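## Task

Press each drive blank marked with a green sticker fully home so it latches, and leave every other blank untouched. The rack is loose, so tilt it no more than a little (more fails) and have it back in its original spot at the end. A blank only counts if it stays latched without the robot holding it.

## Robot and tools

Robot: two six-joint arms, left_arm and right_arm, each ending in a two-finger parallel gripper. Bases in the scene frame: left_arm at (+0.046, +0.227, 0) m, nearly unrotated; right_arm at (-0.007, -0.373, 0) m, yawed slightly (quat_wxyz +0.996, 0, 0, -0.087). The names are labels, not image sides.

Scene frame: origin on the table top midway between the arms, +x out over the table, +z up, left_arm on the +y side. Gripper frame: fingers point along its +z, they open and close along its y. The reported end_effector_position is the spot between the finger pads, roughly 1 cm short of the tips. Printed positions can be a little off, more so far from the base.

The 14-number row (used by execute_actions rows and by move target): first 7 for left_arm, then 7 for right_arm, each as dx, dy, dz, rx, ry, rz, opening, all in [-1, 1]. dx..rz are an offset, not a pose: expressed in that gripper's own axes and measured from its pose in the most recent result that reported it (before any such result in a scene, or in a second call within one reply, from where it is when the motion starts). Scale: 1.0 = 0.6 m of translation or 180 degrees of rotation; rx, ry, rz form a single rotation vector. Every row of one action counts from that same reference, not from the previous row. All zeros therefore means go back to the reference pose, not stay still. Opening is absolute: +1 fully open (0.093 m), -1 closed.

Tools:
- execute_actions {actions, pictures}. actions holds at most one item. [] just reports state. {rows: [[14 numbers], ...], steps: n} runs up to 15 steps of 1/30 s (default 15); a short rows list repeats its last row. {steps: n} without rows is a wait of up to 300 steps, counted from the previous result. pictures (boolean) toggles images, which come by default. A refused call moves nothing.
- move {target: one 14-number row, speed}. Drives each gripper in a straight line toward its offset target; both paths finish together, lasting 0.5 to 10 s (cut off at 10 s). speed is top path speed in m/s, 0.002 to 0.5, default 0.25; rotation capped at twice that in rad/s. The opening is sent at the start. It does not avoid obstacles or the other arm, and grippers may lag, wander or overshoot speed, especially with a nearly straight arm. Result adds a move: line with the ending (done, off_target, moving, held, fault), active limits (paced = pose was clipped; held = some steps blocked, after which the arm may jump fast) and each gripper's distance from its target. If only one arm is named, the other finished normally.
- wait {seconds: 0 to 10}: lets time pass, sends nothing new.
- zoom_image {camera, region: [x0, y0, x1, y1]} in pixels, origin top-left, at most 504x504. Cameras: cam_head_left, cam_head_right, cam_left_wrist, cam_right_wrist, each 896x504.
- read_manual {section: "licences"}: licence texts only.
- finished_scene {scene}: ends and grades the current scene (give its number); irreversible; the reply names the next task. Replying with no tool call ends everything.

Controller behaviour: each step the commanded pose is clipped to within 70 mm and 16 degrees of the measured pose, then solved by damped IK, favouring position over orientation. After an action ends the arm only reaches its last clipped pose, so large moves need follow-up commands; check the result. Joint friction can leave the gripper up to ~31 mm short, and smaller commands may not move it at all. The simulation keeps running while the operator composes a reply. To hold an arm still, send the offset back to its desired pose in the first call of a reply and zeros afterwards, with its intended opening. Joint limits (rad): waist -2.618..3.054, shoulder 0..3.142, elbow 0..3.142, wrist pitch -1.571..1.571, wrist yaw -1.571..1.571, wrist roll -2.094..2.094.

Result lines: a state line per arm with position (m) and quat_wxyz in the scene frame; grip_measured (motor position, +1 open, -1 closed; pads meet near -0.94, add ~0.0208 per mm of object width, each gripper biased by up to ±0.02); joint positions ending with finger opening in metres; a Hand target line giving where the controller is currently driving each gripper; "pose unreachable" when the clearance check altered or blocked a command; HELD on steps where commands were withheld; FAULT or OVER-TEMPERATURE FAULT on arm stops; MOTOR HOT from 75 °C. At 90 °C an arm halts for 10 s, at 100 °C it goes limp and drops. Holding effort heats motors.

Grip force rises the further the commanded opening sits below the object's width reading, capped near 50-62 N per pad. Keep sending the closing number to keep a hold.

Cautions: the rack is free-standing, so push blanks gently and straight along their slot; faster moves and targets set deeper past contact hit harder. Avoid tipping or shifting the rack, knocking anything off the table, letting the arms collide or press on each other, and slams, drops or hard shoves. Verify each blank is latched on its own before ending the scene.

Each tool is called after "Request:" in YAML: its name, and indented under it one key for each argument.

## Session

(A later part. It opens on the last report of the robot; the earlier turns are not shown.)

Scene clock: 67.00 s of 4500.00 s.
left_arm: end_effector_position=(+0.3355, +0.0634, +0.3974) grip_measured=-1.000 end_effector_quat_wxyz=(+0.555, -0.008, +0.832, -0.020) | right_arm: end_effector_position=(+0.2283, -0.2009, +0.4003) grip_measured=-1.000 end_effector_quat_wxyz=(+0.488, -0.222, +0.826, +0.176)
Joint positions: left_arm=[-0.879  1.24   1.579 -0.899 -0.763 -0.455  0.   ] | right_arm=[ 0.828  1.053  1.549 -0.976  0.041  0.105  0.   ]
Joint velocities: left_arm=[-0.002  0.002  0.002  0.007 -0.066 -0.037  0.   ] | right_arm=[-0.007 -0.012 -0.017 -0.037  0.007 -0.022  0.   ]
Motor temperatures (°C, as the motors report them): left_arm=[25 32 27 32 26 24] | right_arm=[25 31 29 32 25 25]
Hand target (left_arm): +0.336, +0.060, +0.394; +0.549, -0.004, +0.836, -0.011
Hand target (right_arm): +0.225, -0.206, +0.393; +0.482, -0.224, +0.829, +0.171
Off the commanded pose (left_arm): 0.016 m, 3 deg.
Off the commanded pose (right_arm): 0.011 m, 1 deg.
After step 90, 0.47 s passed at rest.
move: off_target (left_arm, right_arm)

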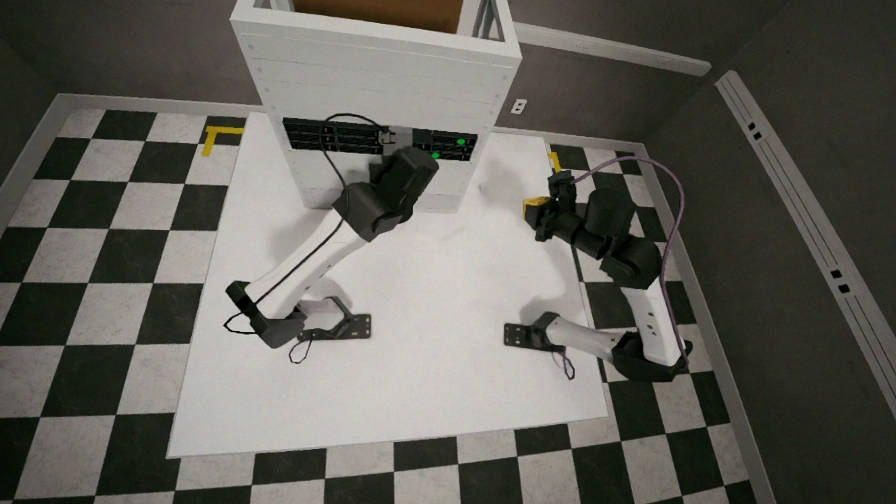

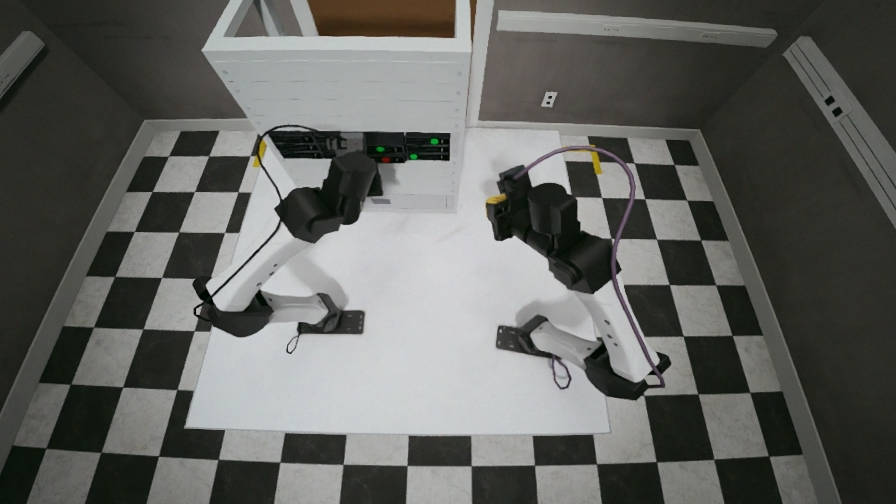

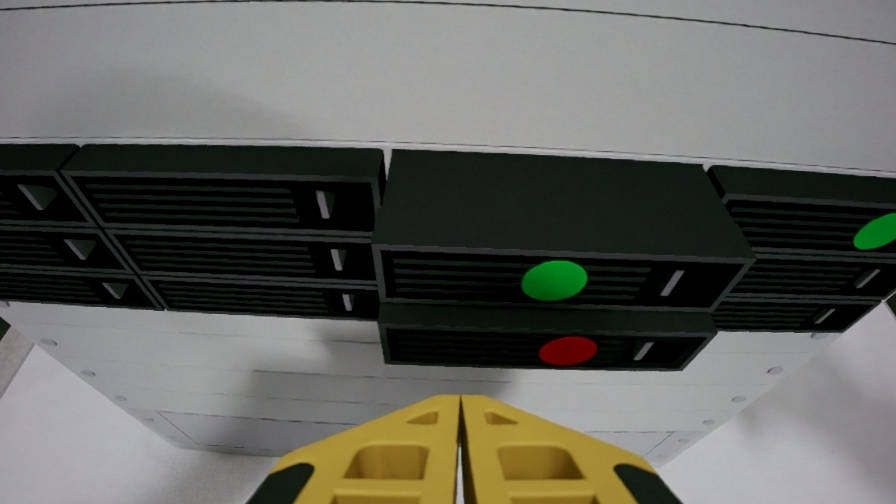

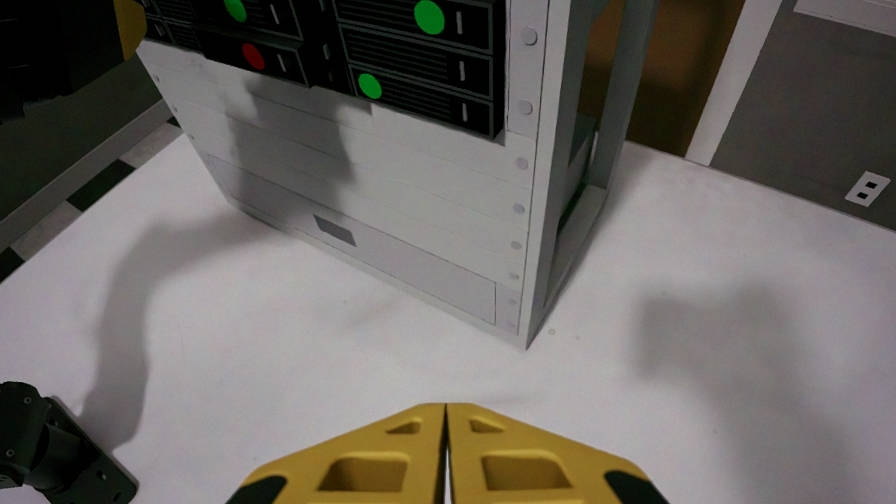

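Request:
move:
  target: [-0.008,-0.03,0.075,0,0,0,-1,0,0,0,0,-0.1,0,-1]
  speed: 0.04

Scene clock: 73.13 s of 4500.00 s.
left_arm: end_effector_position=(+0.3728, +0.0499, +0.3900) grip_measured=-1.000 end_effector_quat_wxyz=(+0.559, -0.013, +0.828, -0.022) | right_arm: end_effector_position=(+0.2321, -0.2004, +0.4024) grip_measured=-1.000 end_effector_quat_wxyz=(+0.608, -0.188, +0.742, +0.211)
Joint positions: left_arm=[-0.8    1.326  1.579 -0.763 -0.702 -0.402  0.   ] | right_arm=[ 0.854  0.836  1.16  -0.498  0.097  0.102  0.   ]
Joint velocities: left_arm=[-0.007 -0.002 -0.017 -0.022 -0.051 -0.051  0.   ] | right_arm=[-0.022 -0.002  0.007 -0.037  0.022 -0.022  0.   ]
Motor temperatures (°C, as the motors report them): left_arm=[25 31 27 32 26 24] | right_arm=[25 30 29 32 25 25]
Hand target (left_arm): +0.379, +0.045, +0.385; +0.555, -0.007, +0.831, -0.020
Hand target (right_arm): +0.228, -0.201, +0.400; +0.611, -0.194, +0.739, +0.210
Off the commanded pose (left_arm): 0.009 m, 1 deg.
Off the commanded pose (right_arm): 0.004 m, 1 deg.
move: done

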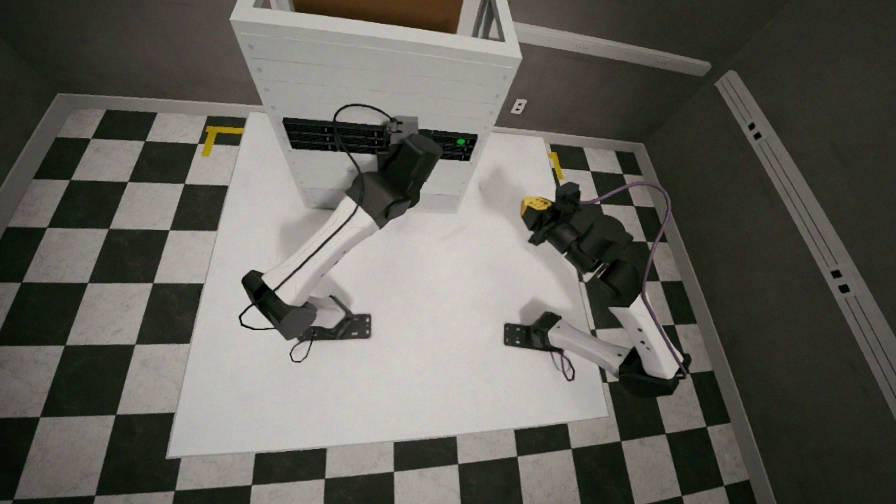

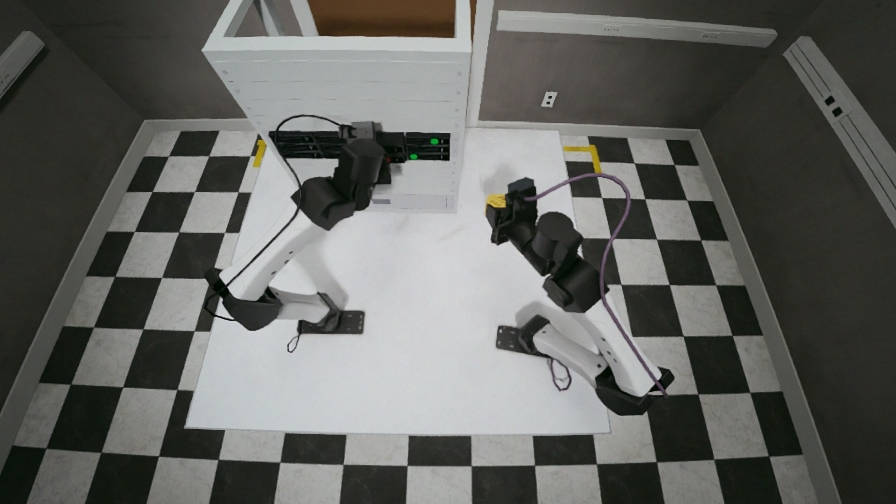

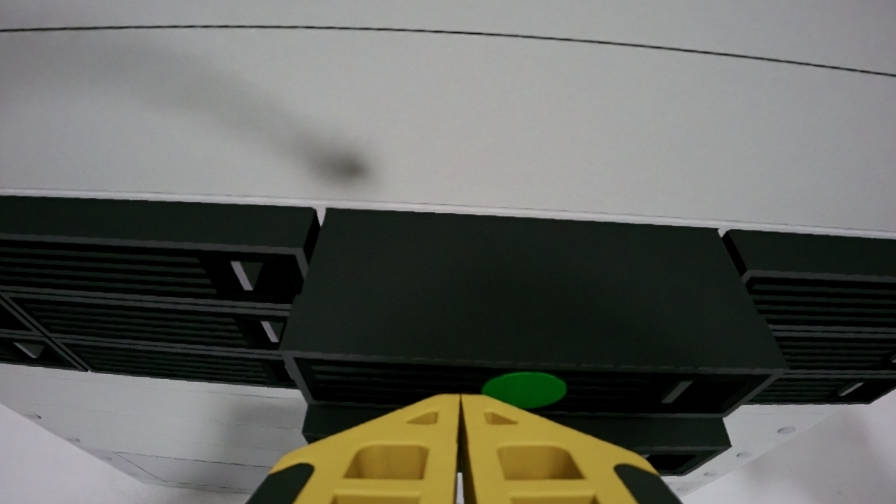

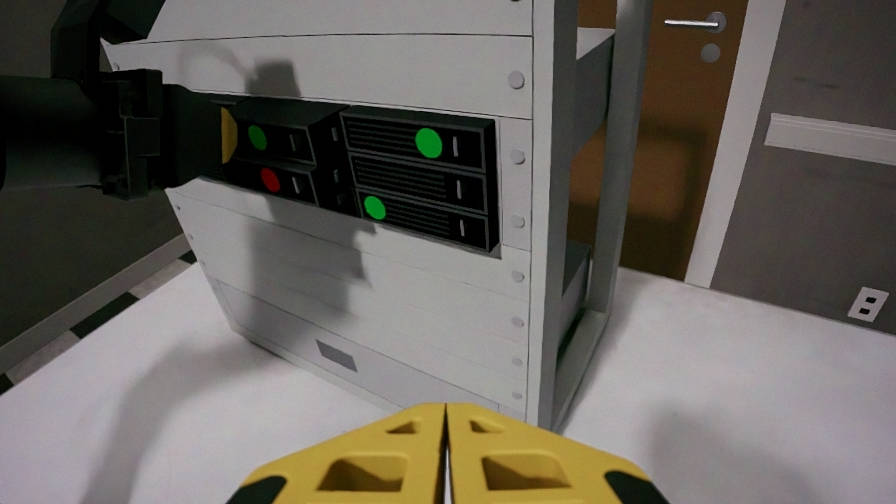

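Request:
move:
  target: [0,0,0.06,0,0,0,-1,0,0,0,0,0,0,-1]
  speed: 0.02

Scene clock: 77.53 s of 4500.00 s.
left_arm: end_effector_position=(+0.3847, +0.0548, +0.3936) grip_measured=-1.000 end_effector_quat_wxyz=(+0.561, -0.007, +0.827, -0.037) | right_arm: end_effector_position=(+0.2321, -0.2003, +0.4027) grip_measured=-1.000 end_effector_quat_wxyz=(+0.608, -0.188, +0.742, +0.211)
Joint positions: left_arm=[-0.737  1.326  1.579 -0.721 -0.618 -0.36   0.   ] | right_arm=[ 0.854  0.836  1.16  -0.496  0.097  0.102  0.   ]
Joint velocities: left_arm=[ 0.002 -0.002  0.017 -0.022 -0.007  0.007  0.   ] | right_arm=[-0.002 -0.027 -0.002  0.037 -0.007 -0.066  0.   ]
Motor temperatures (°C, as the motors report them): left_arm=[25 31 28 33 26 24] | right_arm=[25 29 29 32 25 25]
Hand target (left_arm): +0.405, +0.051, +0.376; +0.559, -0.013, +0.829, -0.022
Hand target (right_arm): +0.232, -0.200, +0.402; +0.608, -0.188, +0.742, +0.211
Off the commanded pose (left_arm): 0.028 m, 2 deg.
Off the commanded pose (right_arm): 0.000 m, 0 deg.
move: off_target (left_arm)

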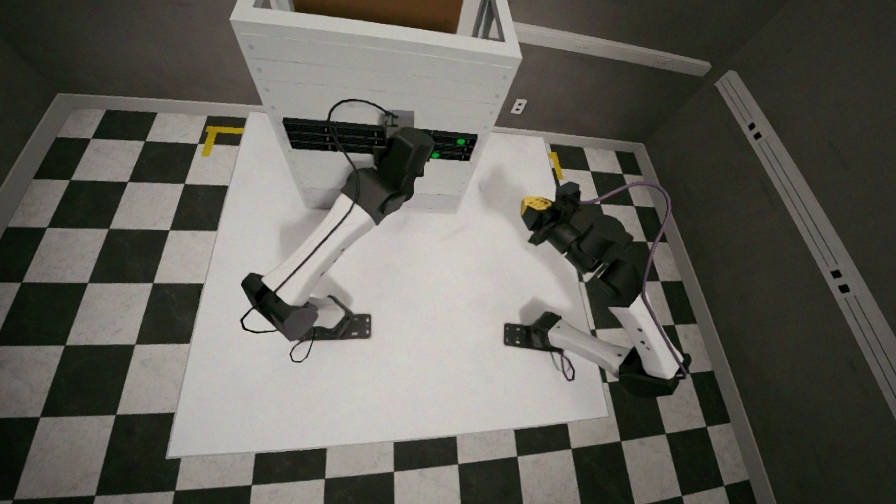

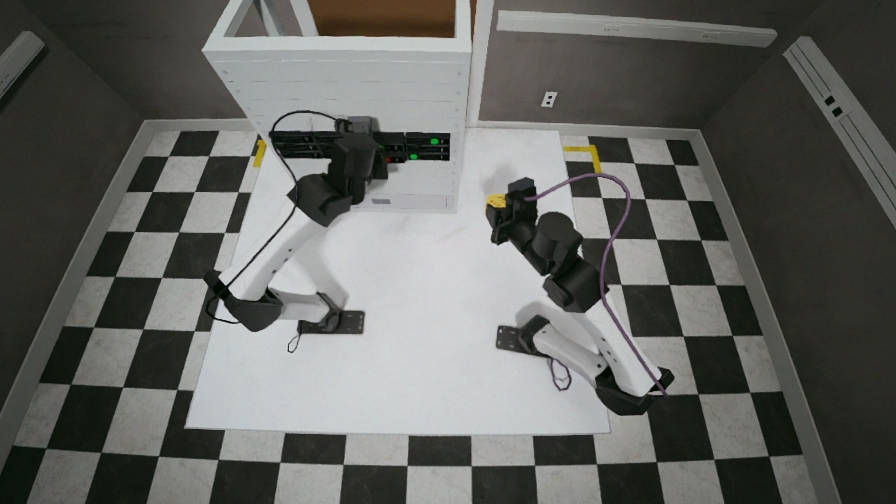

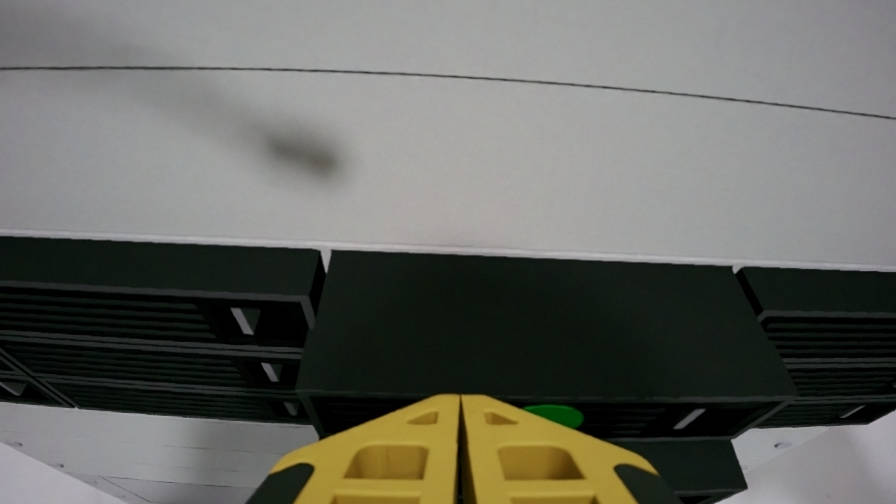

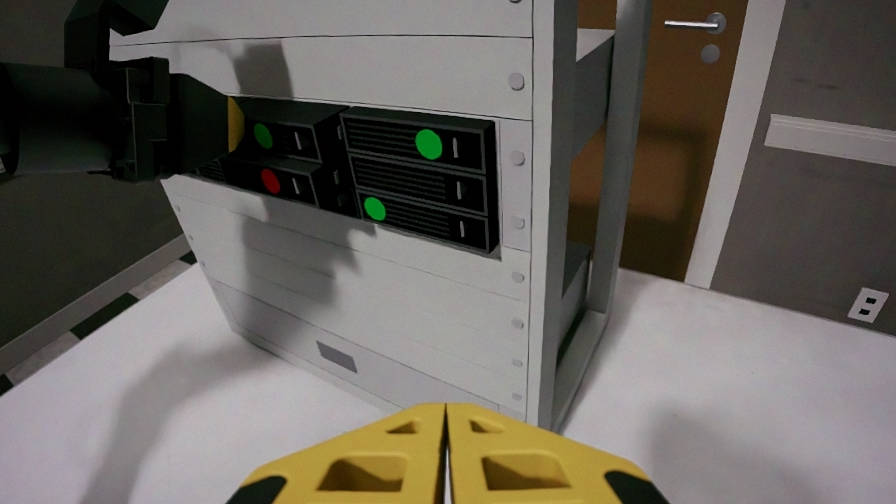

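Request:
move:
  target: [0,-0.025,0.1,0,0,0,-1,0,0,0,0,0,0,-1]
  speed: 0.02

Request:
move:
  target: [0,0,-0.1,0,0,0,-1,0,0,0,0,0,0,-1]
  speed: 0.1

Scene clock: 83.17 s of 4500.00 s.
left_arm: end_effector_position=(+0.4084, +0.0540, +0.3923) grip_measured=-1.000 end_effector_quat_wxyz=(+0.570, -0.012, +0.820, -0.038) | right_arm: end_effector_position=(+0.2321, -0.2003, +0.4027) grip_measured=-1.000 end_effector_quat_wxyz=(+0.608, -0.188, +0.742, +0.211)
Joint positions: left_arm=[-0.686  1.372  1.579 -0.636 -0.584 -0.328  0.   ] | right_arm=[ 0.854  0.836  1.16  -0.496  0.097  0.102  0.   ]
Joint velocities: left_arm=[-0.002  0.002 -0.002 -0.007  0.022 -0.007  0.   ] | right_arm=[-0.002 -0.012 -0.002 -0.007 -0.037 -0.022  0.   ]
Motor temperatures (°C, as the motors report them): left_arm=[25 30 28 35 26 24] | right_arm=[25 29 29 33 25 25]
Hand target (left_arm): +0.436, +0.040, +0.370; +0.561, -0.007, +0.827, -0.037
Hand target (right_arm): +0.232, -0.200, +0.403; +0.608, -0.188, +0.742, +0.211
Off the commanded pose (left_arm): 0.041 m, 1 deg.
Off the commanded pose (right_arm): 0.000 m, 0 deg.
move: off_target (left_arm)

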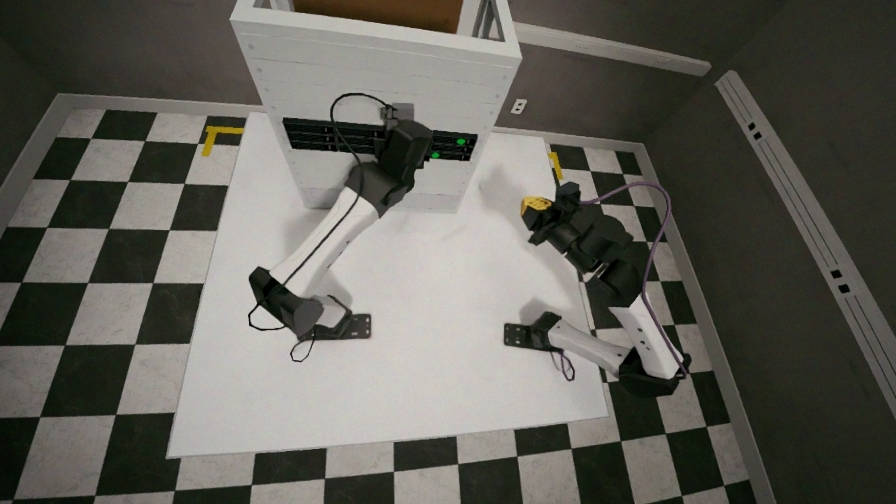

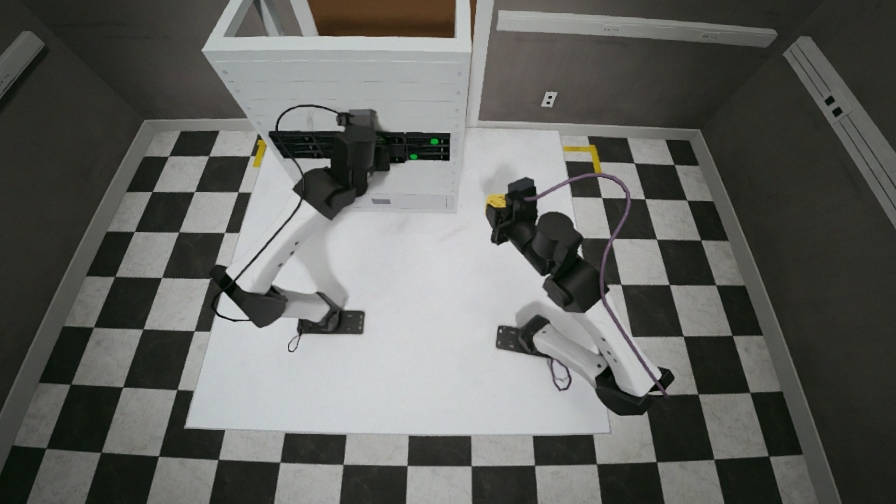

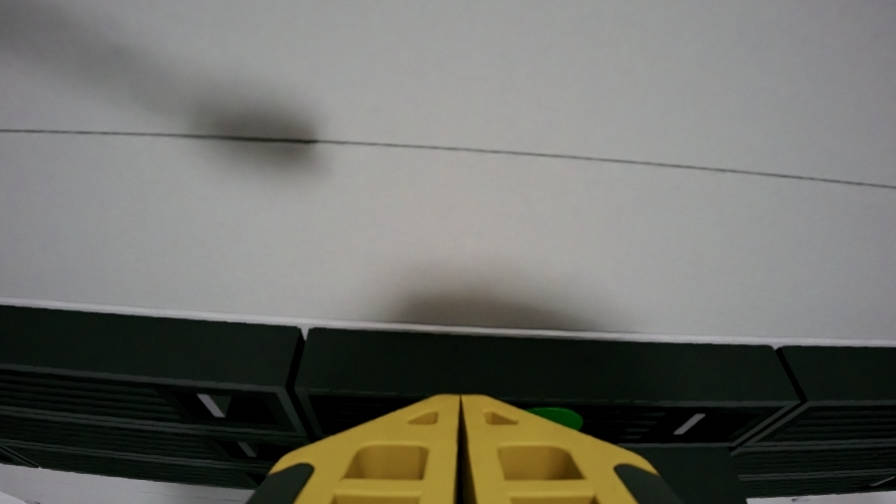

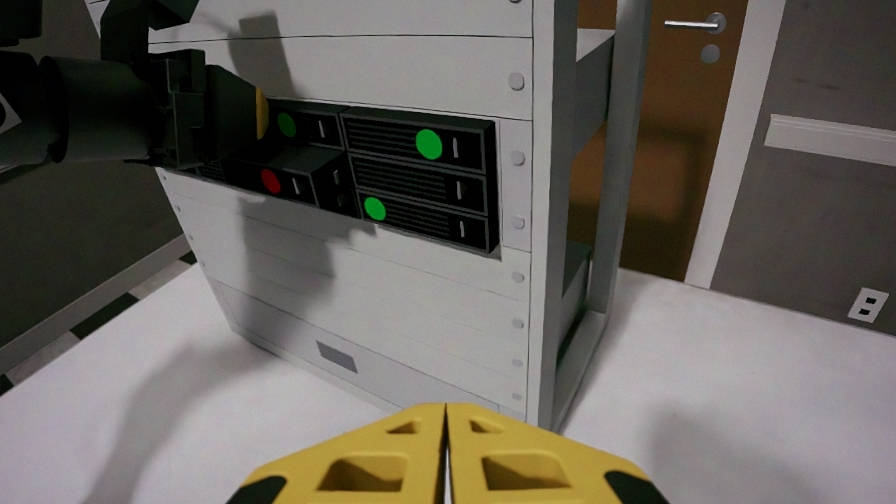

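Scene clock: 84.37 s of 4500.00 s.
left_arm: end_effector_position=(+0.3578, +0.0511, +0.4061) grip_measured=-1.000 end_effector_quat_wxyz=(+0.567, -0.008, +0.823, -0.036) | right_arm: end_effector_position=(+0.2321, -0.2003, +0.4027) grip_measured=-1.000 end_effector_quat_wxyz=(+0.608, -0.188, +0.742, +0.211)
Joint positions: left_arm=[-0.833  1.294  1.61  -0.804 -0.711 -0.407  0.   ] | right_arm=[ 0.854  0.836  1.16  -0.496  0.097  0.102  0.   ]
Joint velocities: left_arm=[ 0.002 -0.012 -0.022 -0.007 -0.007  0.007  0.   ] | right_arm=[-0.007 -0.022  0.012  0.037 -0.007  0.037  0.   ]
Motor temperatures (°C, as the motors report them): left_arm=[25 30 28 35 26 24] | right_arm=[25 28 29 33 25 25]
Hand target (left_arm): +0.352, +0.056, +0.413; +0.570, -0.013, +0.821, -0.038
Hand target (right_arm): +0.232, -0.200, +0.403; +0.608, -0.188, +0.742, +0.211
Off the commanded pose (left_arm): 0.011 m, 1 deg.
Off the commanded pose (right_arm): 0.000 m, 0 deg.
move: off_target (left_arm)

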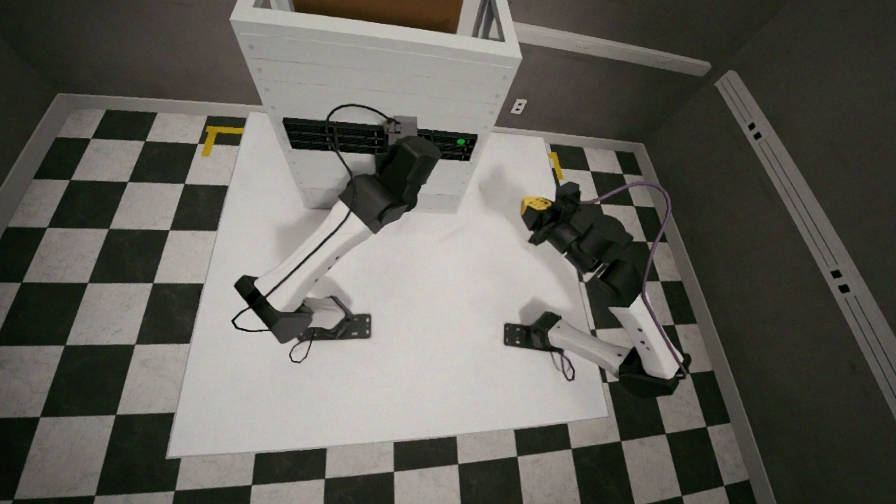

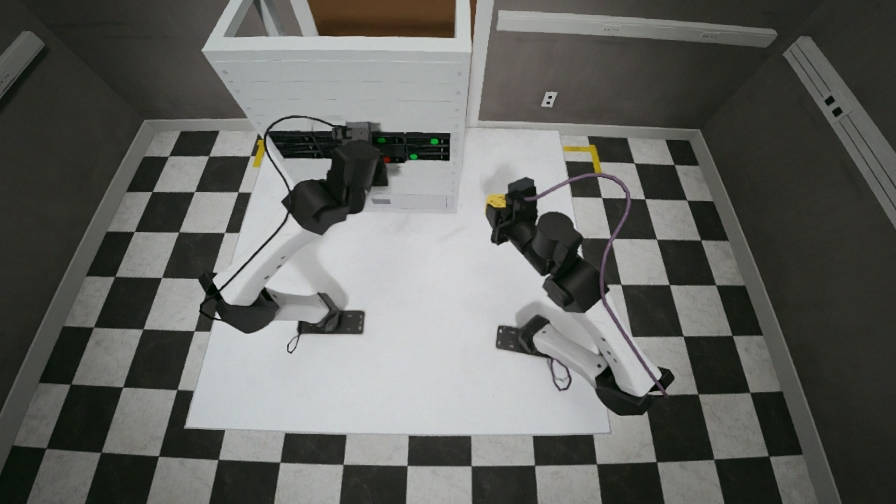

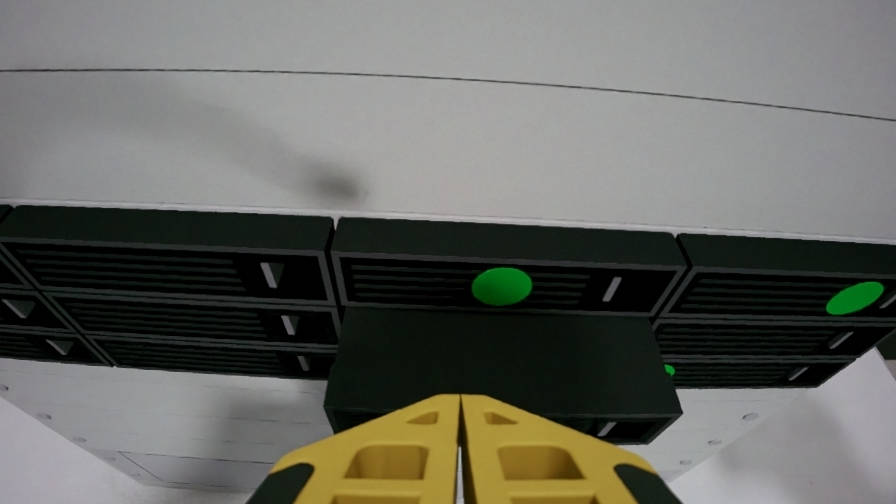

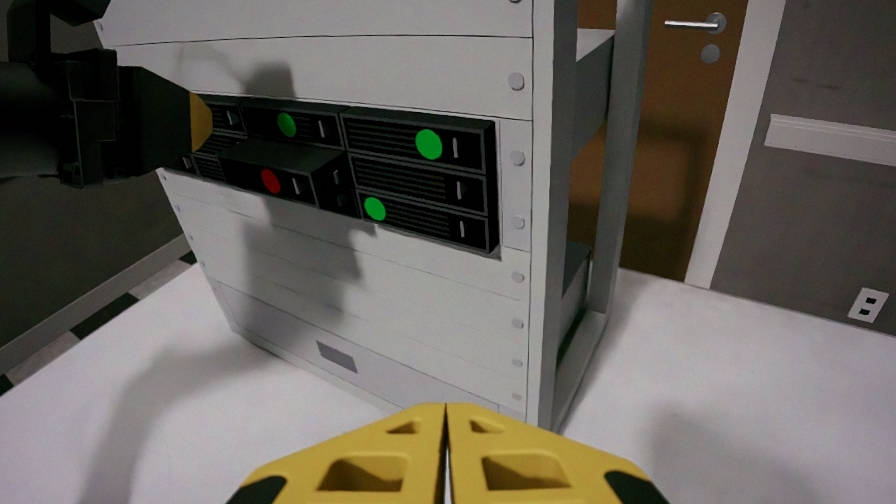

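Request:
finished_scene:
  scene: 1

The scene is finished: the task was done.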